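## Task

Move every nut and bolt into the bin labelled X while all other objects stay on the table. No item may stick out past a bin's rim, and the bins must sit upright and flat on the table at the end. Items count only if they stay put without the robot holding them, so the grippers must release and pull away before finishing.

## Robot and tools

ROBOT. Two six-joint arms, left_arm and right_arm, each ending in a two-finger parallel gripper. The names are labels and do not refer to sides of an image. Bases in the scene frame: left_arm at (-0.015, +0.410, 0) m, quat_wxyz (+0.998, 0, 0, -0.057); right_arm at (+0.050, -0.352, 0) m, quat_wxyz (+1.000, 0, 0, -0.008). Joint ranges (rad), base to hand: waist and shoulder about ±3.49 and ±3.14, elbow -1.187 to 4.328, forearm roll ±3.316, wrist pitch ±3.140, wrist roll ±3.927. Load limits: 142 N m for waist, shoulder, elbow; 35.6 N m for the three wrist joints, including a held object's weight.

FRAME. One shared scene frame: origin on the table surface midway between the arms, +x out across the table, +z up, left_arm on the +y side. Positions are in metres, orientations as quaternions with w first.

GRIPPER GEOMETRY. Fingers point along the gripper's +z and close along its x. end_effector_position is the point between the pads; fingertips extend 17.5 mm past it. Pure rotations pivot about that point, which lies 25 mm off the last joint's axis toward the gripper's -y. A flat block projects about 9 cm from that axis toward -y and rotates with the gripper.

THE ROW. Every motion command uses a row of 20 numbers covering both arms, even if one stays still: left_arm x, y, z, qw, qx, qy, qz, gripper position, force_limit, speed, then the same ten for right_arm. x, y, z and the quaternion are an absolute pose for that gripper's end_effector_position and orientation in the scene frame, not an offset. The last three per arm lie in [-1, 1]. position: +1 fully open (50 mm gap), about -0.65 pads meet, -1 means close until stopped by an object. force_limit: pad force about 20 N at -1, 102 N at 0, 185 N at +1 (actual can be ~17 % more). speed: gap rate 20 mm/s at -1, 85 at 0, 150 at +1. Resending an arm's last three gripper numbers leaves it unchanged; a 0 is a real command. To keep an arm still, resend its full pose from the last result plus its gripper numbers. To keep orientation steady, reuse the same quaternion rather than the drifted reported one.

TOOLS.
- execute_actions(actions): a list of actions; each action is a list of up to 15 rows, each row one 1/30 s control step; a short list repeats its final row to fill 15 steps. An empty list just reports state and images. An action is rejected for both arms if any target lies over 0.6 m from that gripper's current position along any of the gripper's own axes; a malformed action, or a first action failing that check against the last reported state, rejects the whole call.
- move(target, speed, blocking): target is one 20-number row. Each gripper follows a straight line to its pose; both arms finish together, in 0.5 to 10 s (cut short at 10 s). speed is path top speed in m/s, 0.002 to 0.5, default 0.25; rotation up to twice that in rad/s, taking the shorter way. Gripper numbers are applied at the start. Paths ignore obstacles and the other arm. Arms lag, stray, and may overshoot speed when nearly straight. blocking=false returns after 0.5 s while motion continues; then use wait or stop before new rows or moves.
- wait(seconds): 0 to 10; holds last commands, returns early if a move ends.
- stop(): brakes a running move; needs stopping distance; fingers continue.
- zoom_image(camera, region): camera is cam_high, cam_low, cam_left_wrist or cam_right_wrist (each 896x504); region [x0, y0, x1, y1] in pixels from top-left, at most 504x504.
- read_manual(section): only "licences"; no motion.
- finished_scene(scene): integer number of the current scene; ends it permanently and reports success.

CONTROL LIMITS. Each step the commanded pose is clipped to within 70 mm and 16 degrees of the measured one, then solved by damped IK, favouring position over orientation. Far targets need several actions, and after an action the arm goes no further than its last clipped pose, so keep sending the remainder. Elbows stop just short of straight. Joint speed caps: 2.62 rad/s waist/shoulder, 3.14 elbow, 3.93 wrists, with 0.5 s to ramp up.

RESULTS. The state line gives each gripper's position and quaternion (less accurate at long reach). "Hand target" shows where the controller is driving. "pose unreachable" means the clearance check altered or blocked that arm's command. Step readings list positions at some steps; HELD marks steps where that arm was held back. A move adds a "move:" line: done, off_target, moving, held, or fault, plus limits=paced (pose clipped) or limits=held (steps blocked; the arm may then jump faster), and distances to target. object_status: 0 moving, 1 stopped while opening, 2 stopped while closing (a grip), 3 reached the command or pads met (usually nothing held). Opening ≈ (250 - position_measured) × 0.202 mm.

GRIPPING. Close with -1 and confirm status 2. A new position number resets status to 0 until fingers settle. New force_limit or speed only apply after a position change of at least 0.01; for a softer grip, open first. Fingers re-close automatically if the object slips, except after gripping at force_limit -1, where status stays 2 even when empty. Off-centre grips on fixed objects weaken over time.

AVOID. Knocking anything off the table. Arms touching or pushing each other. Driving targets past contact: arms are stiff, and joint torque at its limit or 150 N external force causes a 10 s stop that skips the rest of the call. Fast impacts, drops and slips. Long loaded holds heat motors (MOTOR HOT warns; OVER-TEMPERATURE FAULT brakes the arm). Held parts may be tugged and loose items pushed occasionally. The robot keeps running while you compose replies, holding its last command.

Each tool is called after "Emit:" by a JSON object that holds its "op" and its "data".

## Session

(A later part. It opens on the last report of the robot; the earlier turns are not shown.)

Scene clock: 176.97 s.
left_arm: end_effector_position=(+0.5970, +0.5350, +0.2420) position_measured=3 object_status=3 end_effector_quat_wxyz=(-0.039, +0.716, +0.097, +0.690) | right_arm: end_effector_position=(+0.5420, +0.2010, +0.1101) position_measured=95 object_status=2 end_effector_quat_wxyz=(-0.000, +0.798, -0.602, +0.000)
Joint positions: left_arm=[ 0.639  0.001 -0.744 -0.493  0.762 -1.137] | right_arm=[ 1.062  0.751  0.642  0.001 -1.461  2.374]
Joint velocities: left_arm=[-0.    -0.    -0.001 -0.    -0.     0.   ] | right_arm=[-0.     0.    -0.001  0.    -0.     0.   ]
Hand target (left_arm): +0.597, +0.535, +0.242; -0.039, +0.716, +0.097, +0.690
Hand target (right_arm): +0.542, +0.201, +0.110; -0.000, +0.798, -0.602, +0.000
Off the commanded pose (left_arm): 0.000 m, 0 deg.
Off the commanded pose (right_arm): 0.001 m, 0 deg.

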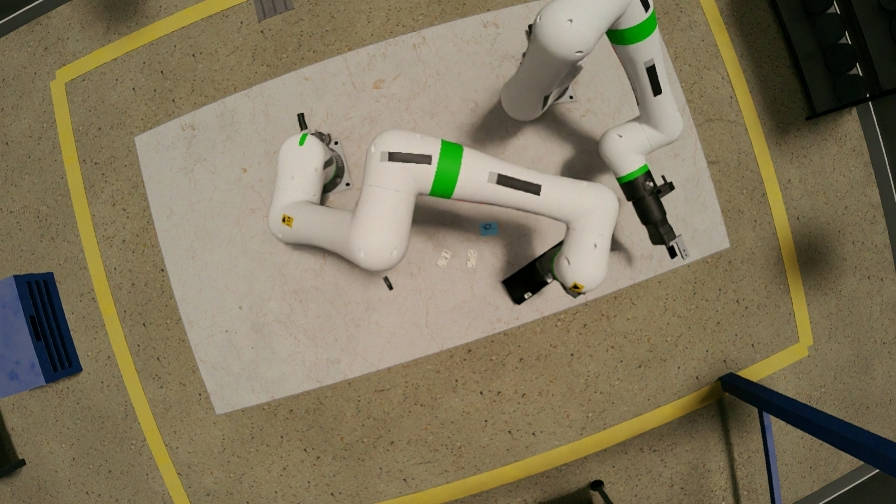

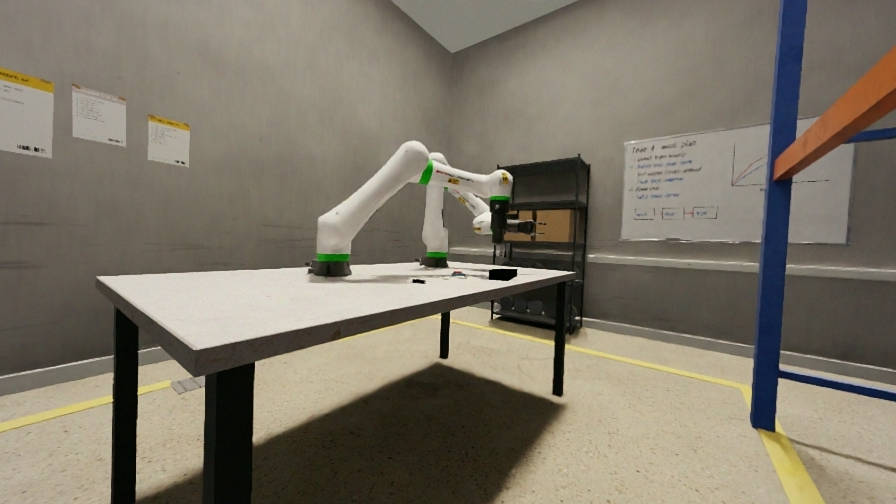

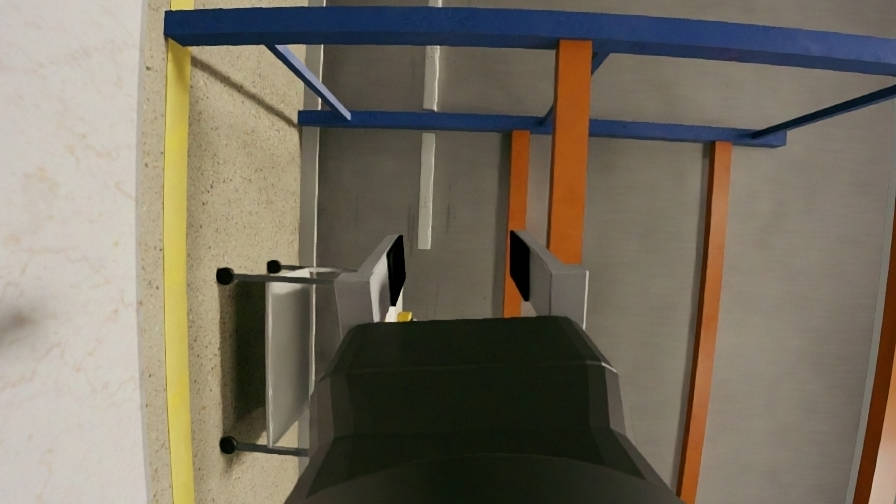

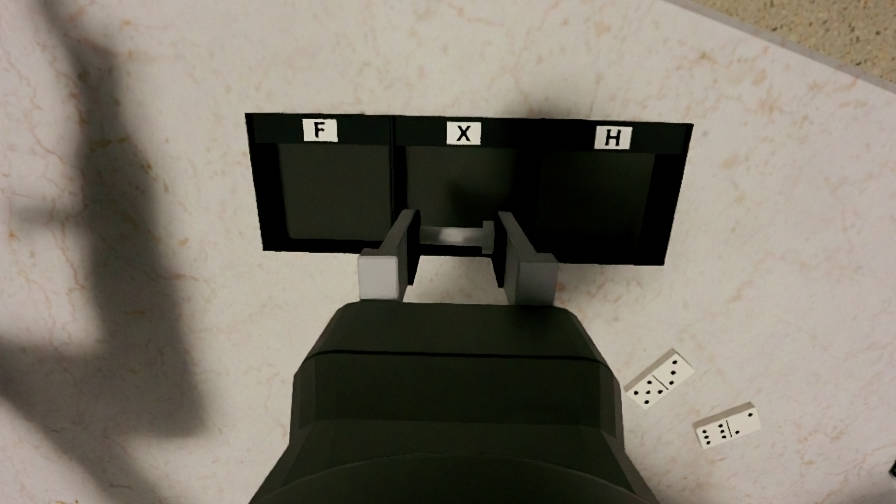

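Emit:
{"op": "move", "data": {"target": [0.597, 0.535, 0.242, -0.0391, 0.7155, 0.0972, 0.6903, 1, -0.5, 0.5, 0.546, 0.199, 0.034, 0, -0.7986, 0.6018, 0, -1, -0.3, -0.4], "speed": 0.12}}

Scene clock: 187.77 s.
left_arm: end_effector_position=(+0.5970, +0.5350, +0.2420) position_measured=3 object_status=3 end_effector_quat_wxyz=(-0.039, +0.716, +0.097, +0.690) | right_arm: end_effector_position=(+0.5459, +0.1990, +0.0341) position_measured=95 object_status=2 end_effector_quat_wxyz=(-0.000, +0.799, -0.602, -0.000)
Joint positions: left_arm=[ 0.639  0.001 -0.744 -0.493  0.762 -1.137] | right_arm=[ 1.055  0.795  0.537 -0.    -1.312  2.382]
Joint velocities: left_arm=[-0.001 -0.     0.     0.     0.001 -0.001] | right_arm=[-0.    -0.     0.001 -0.    -0.001  0.001]
Hand target (left_arm): +0.597, +0.535, +0.242; -0.039, +0.716, +0.097, +0.690
Hand target (right_arm): +0.546, +0.199, +0.034; +0.000, +0.799, -0.602, -0.000
Off the commanded pose (left_arm): 0.000 m, 0 deg.
Off the commanded pose (right_arm): 0.000 m, 0 deg.
move: done

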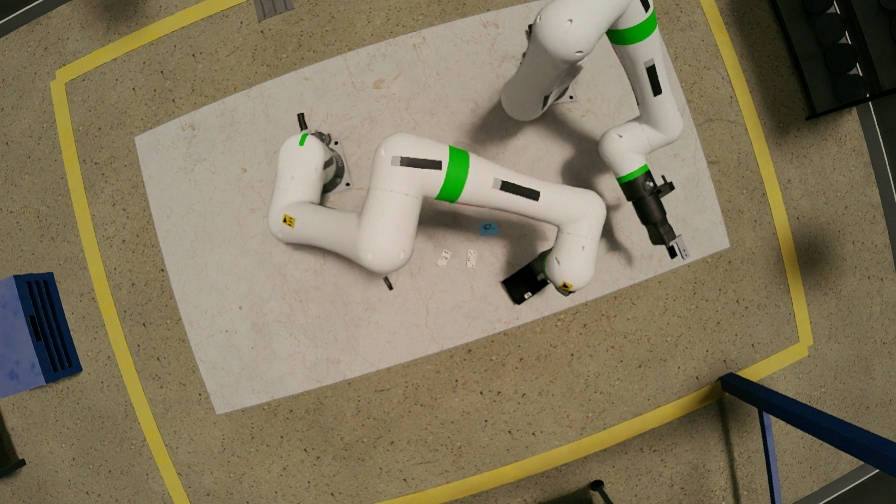

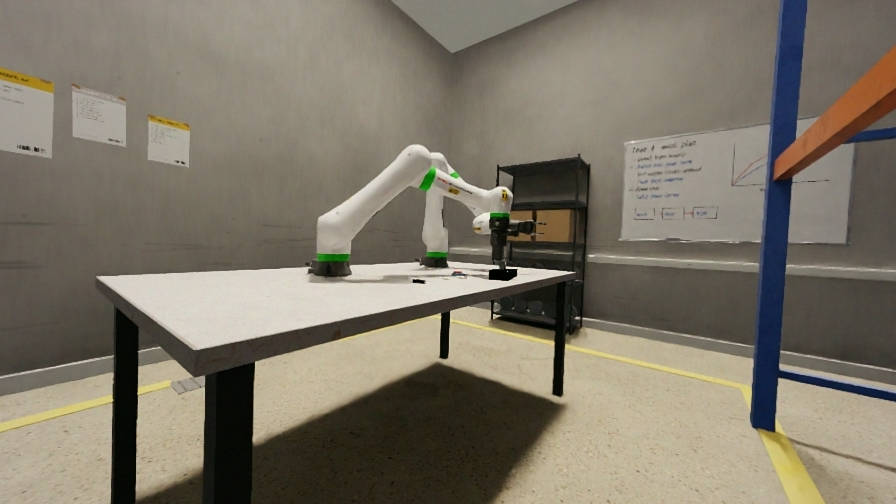

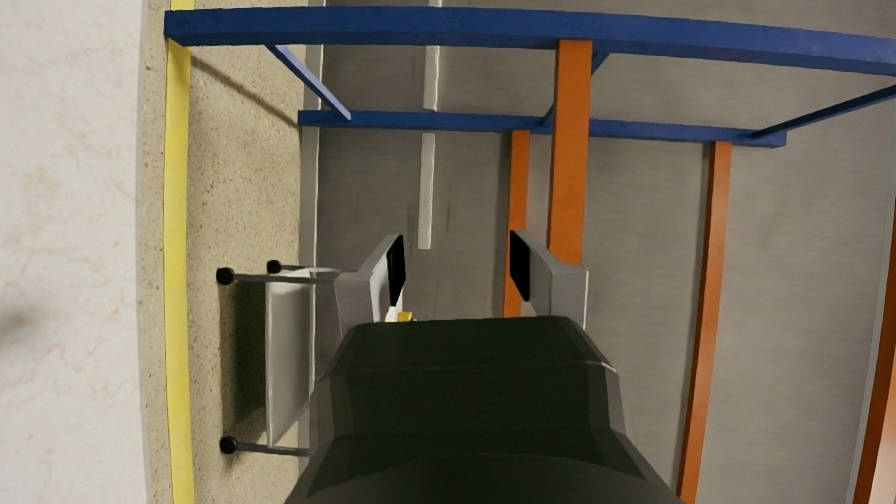

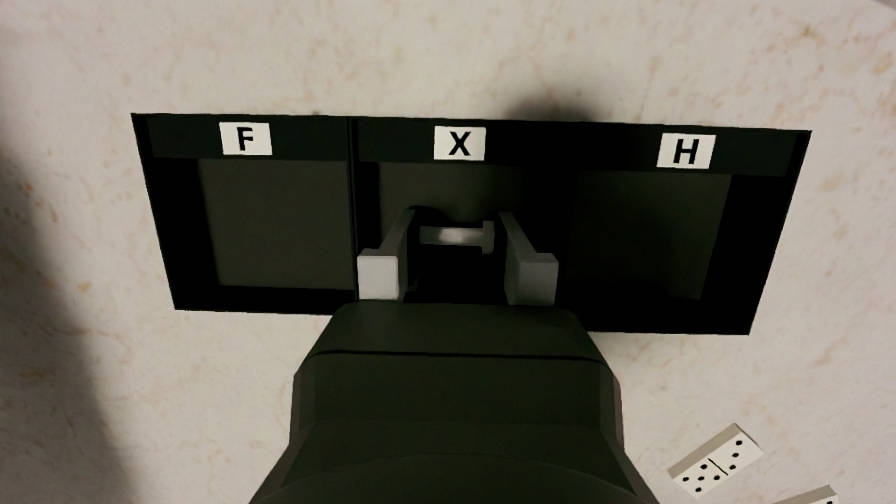

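Emit:
{"op": "zoom_image", "data": {"camera": "cam_right_wrist", "region": [120, 100, 620, 340]}}

Region (120, 100, 620, 340) of cam_right_wrist's 896x504 image, scaled by 1.008, with more detail than that image has; it fills the top 242 rows of this view, and the rest is white.

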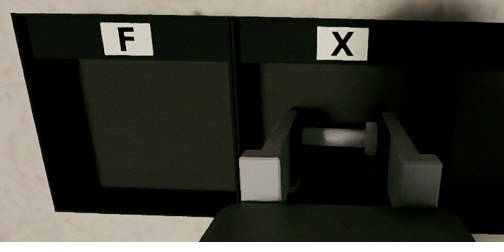

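Emit:
{"op": "zoom_image", "data": {"camera": "cam_right_wrist", "region": [340, 150, 600, 300]}}

Region (340, 150, 600, 300) of cam_right_wrist's 896x504 image, scaled by 1.938, with more detail than that image has; it fills the top 291 rows of this view, and the rest is white.

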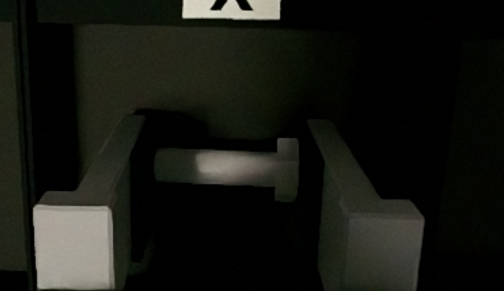

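Emit:
{"op": "execute_actions", "data": {"actions": [[[0.597, 0.535, 0.242, -0.0391, 0.7155, 0.0972, 0.6903, 1, -0.5, 0.5, 0.546, 0.199, 0.0337, 0, -0.7986, 0.6018, 0, -1, -0.3, -0.4],[0.597, 0.535, 0.242, -0.0391, 0.7155, 0.0972, 0.6903, 1, -0.5, 0.5, 0.546, 0.199, 0.0332, 0, -0.7986, 0.6018, 0, -1, -0.3, -0.4],[0.597, 0.535, 0.242, -0.0391, 0.7155, 0.0972, 0.6903, 1, -0.5, 0.5, 0.546, 0.199, 0.0325, 0, -0.7986, 0.6018, 0, -1, -0.3, -0.4],[0.597, 0.535, 0.242, -0.0391, 0.7155, 0.0972, 0.6903, 1, -0.5, 0.5, 0.546, 0.199, 0.0317, 0, -0.7986, 0.6018, 0, -1, -0.3, -0.4],[0.597, 0.535, 0.242, -0.0391, 0.7155, 0.0972, 0.6903, 1, -0.5, 0.5, 0.546, 0.199, 0.0308, 0, -0.7986, 0.6018, 0, -1, -0.3, -0.4],[0.597, 0.535, 0.242, -0.0391, 0.7155, 0.0972, 0.6903, 1, -0.5, 0.5, 0.546, 0.199, 0.0299, 0, -0.7986, 0.6018, 0, -1, -0.3, -0.4],[0.597, 0.535, 0.242, -0.0391, 0.7155, 0.0972, 0.6903, 1, -0.5, 0.5, 0.546, 0.199, 0.0291, 0, -0.7986, 0.6018, 0, -1, -0.3, -0.4],[0.597, 0.535, 0.242, -0.0391, 0.7155, 0.0972, 0.6903, 1, -0.5, 0.5, 0.546, 0.199, 0.0284, 0, -0.7986, 0.6018, 0, -1, -0.3, -0.4],[0.597, 0.535, 0.242, -0.0391, 0.7155, 0.0972, 0.6903, 1, -0.5, 0.5, 0.546, 0.199, 0.0279, 0, -0.7986, 0.6018, 0, -1, -0.3, -0.4],[0.597, 0.535, 0.242, -0.0391, 0.7155, 0.0972, 0.6903, 1, -0.5, 0.5, 0.546, 0.199, 0.0276, 0, -0.7986, 0.6018, 0, -1, -0.3, -0.4],[0.597, 0.535, 0.242, -0.0391, 0.7155, 0.0972, 0.6903, 1, -0.5, 0.5, 0.546, 0.199, 0.0275, 0, -0.7986, 0.6018, 0, -1, -0.3, -0.4]],[[0.597, 0.535, 0.242, -0.0391, 0.7155, 0.0972, 0.6903, 1, -0.5, 0.5, 0.546, 0.199, 0.0275, 0, -0.7986, 0.6018, 0, 0.75, -0.3, -0.5]]]}}

Scene clock: 216.97 s.
left_arm: end_effector_position=(+0.5970, +0.5350, +0.2420) position_measured=3 object_status=3 end_effector_quat_wxyz=(-0.039, +0.716, +0.097, +0.690) | right_arm: end_effector_position=(+0.5460, +0.1990, +0.0275) position_measured=41 object_status=3 end_effector_quat_wxyz=(-0.000, +0.799, -0.602, -0.000)
Joint positions: left_arm=[ 0.639  0.001 -0.744 -0.493  0.762 -1.137] | right_arm=[ 1.055  0.8    0.529 -0.    -1.3    2.382]
Joint velocities: left_arm=[ 0.     0.    -0.001  0.001 -0.    -0.   ] | right_arm=[ 0.    -0.    -0.    -0.     0.001  0.   ]
Hand target (left_arm): +0.597, +0.535, +0.242; -0.039, +0.716, +0.097, +0.690
Hand target (right_arm): +0.546, +0.199, +0.028; +0.000, +0.799, -0.602, -0.000
Off the commanded pose (left_arm): 0.000 m, 0 deg.
Off the commanded pose (right_arm): 0.000 m, 0 deg.
Step readings (end_effector_position; steps 1 to 15: 1st action; 16 to 30: 2nd action):
0: left_arm (+0.5970, +0.5350, +0.2420) | right_arm (+0.5459, +0.1990, +0.0340)
1: left_arm (+0.5970, +0.5350, +0.2420) | right_arm (+0.5459, +0.1990, +0.0340)
2: left_arm (+0.5970, +0.5350, +0.2420) | right_arm (+0.5460, +0.1990, +0.0338)
4: left_arm (+0.5970, +0.5350, +0.2420) | right_arm (+0.5460, +0.1990, +0.0329)
8: left_arm (+0.5970, +0.5350, +0.2420) | right_arm (+0.5460, +0.1990, +0.0297)
15: left_arm (+0.5970, +0.5350, +0.2420) | right_arm (+0.5460, +0.1990, +0.0275)
16: left_arm (+0.5970, +0.5350, +0.2420) | right_arm (+0.5460, +0.1990, +0.0275)
17: left_arm (+0.5970, +0.5350, +0.2420) | right_arm (+0.5460, +0.1990, +0.0275)
19: left_arm (+0.5970, +0.5350, +0.2420) | right_arm (+0.5460, +0.1990, +0.0275)
23: left_arm (+0.5970, +0.5350, +0.2420) | right_arm (+0.5460, +0.1990, +0.0275)
30: end_effector_position above

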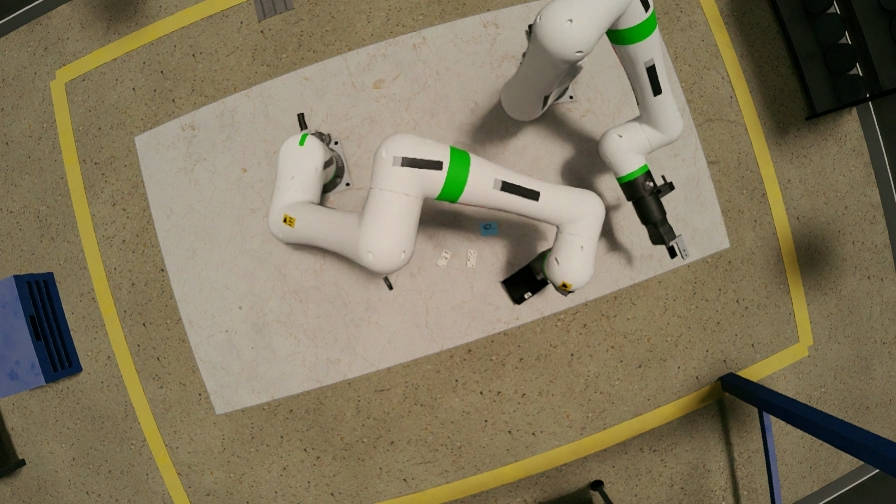

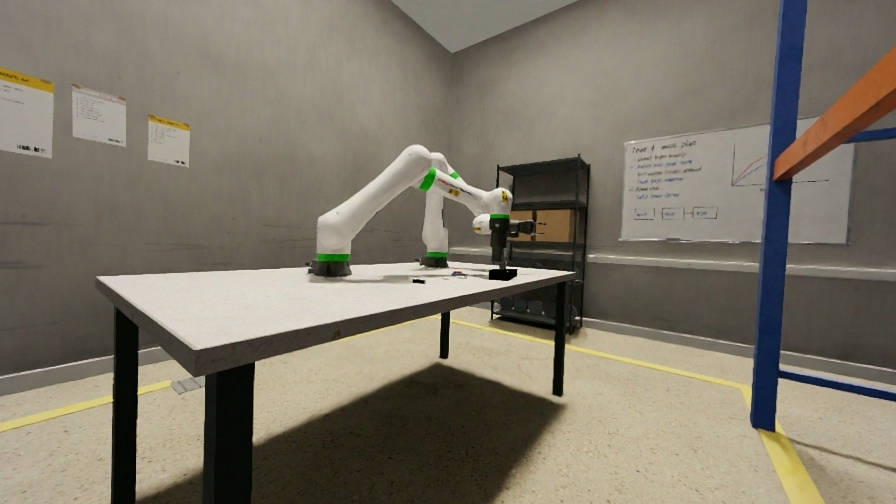

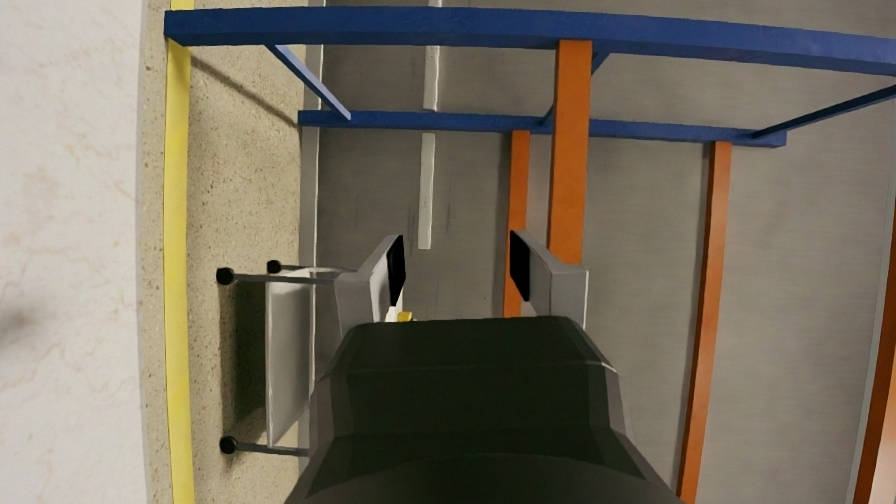

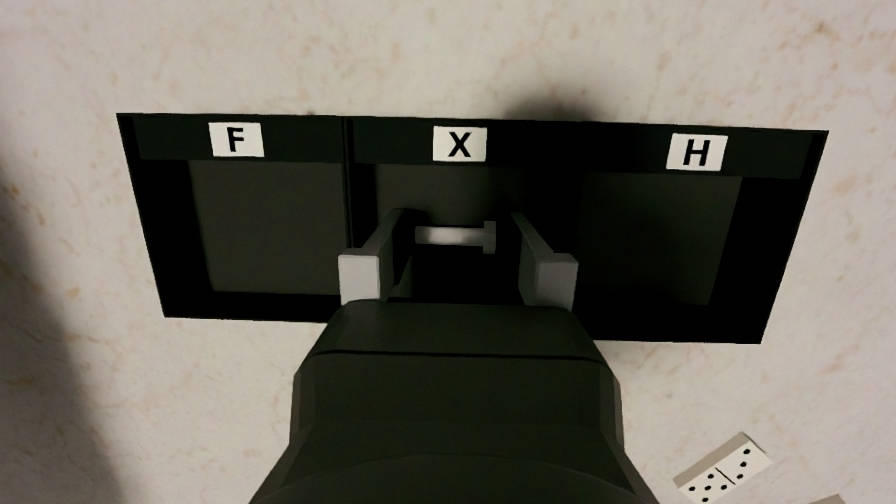

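Emit:
{"op": "move", "data": {"target": [0.597, 0.535, 0.242, -0.0391, 0.7155, 0.0972, 0.6903, 1, -0.5, 0.5, 0.49, 0.183, 0.21, 0, -0.7986, 0.6018, 0, 0.75, -0.3, -0.5], "speed": 0.3}}

Scene clock: 227.10 s.
left_arm: end_effector_position=(+0.5970, +0.5350, +0.2420) position_measured=3 object_status=3 end_effector_quat_wxyz=(-0.039, +0.716, +0.097, +0.690) | right_arm: end_effector_position=(+0.4901, +0.1831, +0.2099) position_measured=41 object_status=3 end_effector_quat_wxyz=(-0.000, +0.798, -0.602, +0.000)
Joint positions: left_arm=[ 0.639  0.001 -0.744 -0.493  0.762 -1.137] | right_arm=[ 1.116  0.595  0.627  0.    -1.602  2.321]
Joint velocities: left_arm=[ 0.001 -0.     0.     0.     0.    -0.   ] | right_arm=[ 0.     0.001  0.001  0.    -0.001  0.   ]
Hand target (left_arm): +0.597, +0.535, +0.242; -0.039, +0.716, +0.097, +0.690
Hand target (right_arm): +0.490, +0.183, +0.210; -0.000, +0.798, -0.602, +0.000
Off the commanded pose (left_arm): 0.000 m, 0 deg.
Off the commanded pose (right_arm): 0.000 m, 0 deg.
move: done

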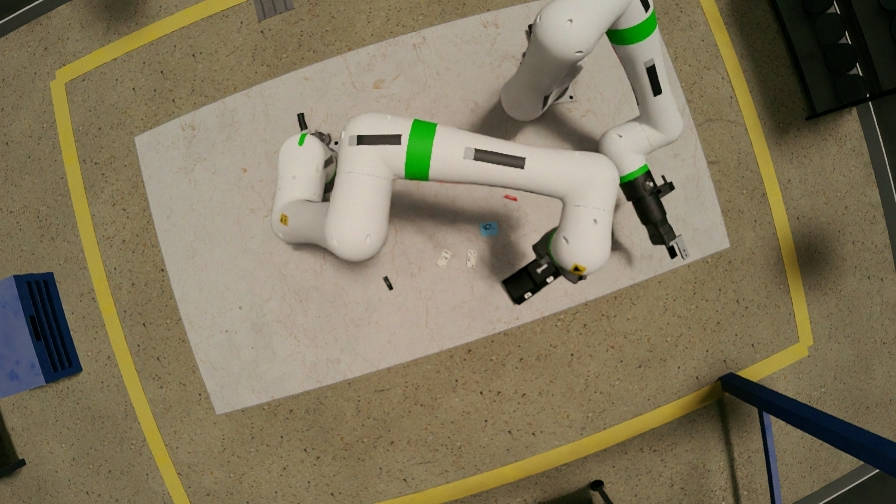

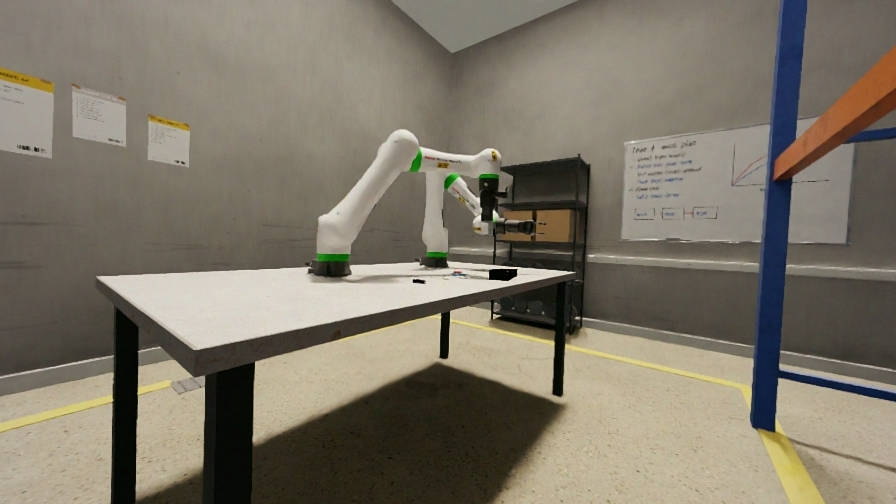

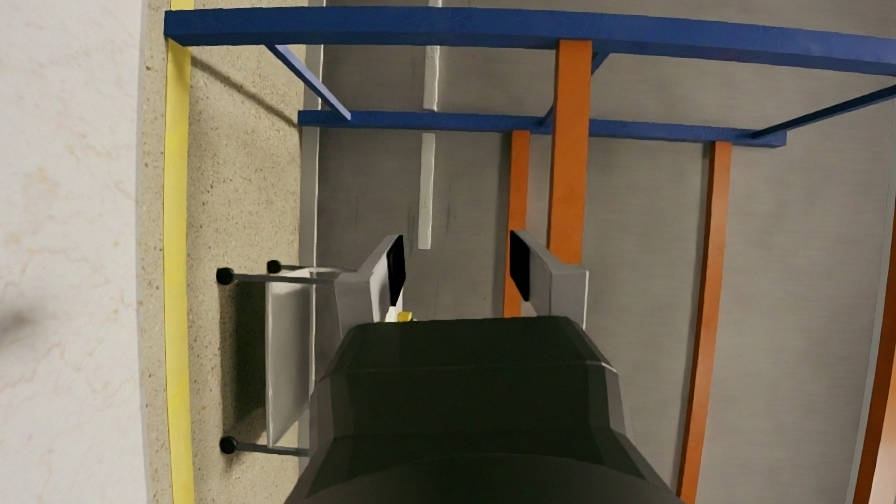

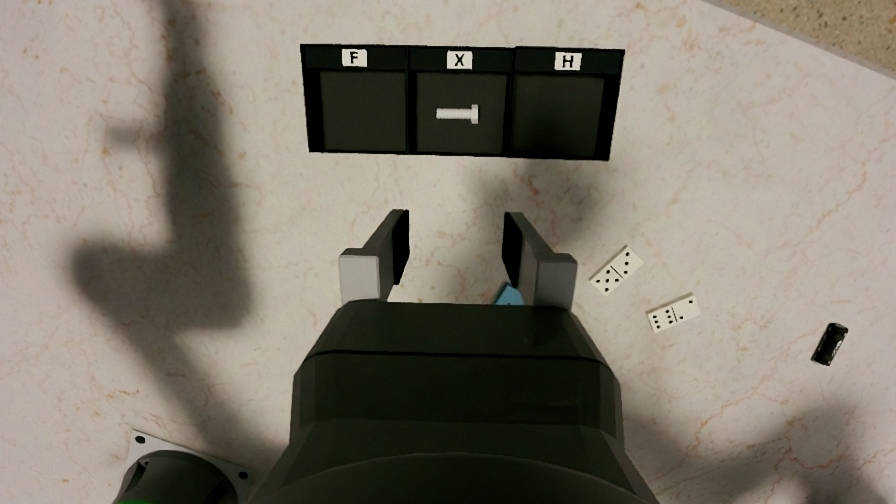

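Emit:
{"op": "zoom_image", "data": {"camera": "cam_high", "region": [340, 150, 640, 340]}}

Emit:
{"op": "zoom_image", "data": {"camera": "cam_low", "region": [300, 245, 590, 310]}}

Region (340, 150, 640, 340) of cam_high's 896x504 image, scaled by 1.680, with more detail than that image has; it fills the top 319 rows of this view, and the rest is white.

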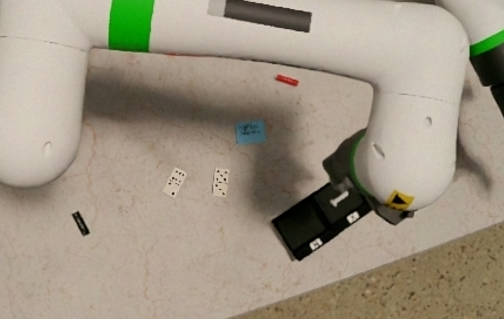

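Region (300, 245, 590, 310) of cam_low's 896x504 image, scaled by 1.738, with more detail than that image has; it fills the top 113 rows of this view, and the rest is white.

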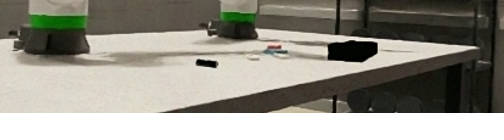

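The bolt is inside bin X, I see no other nuts or bolts on the table, and the arm is clear.

Emit:
{"op": "finished_scene", "data": {"scene": 2}}

The scene is finished: the task was done.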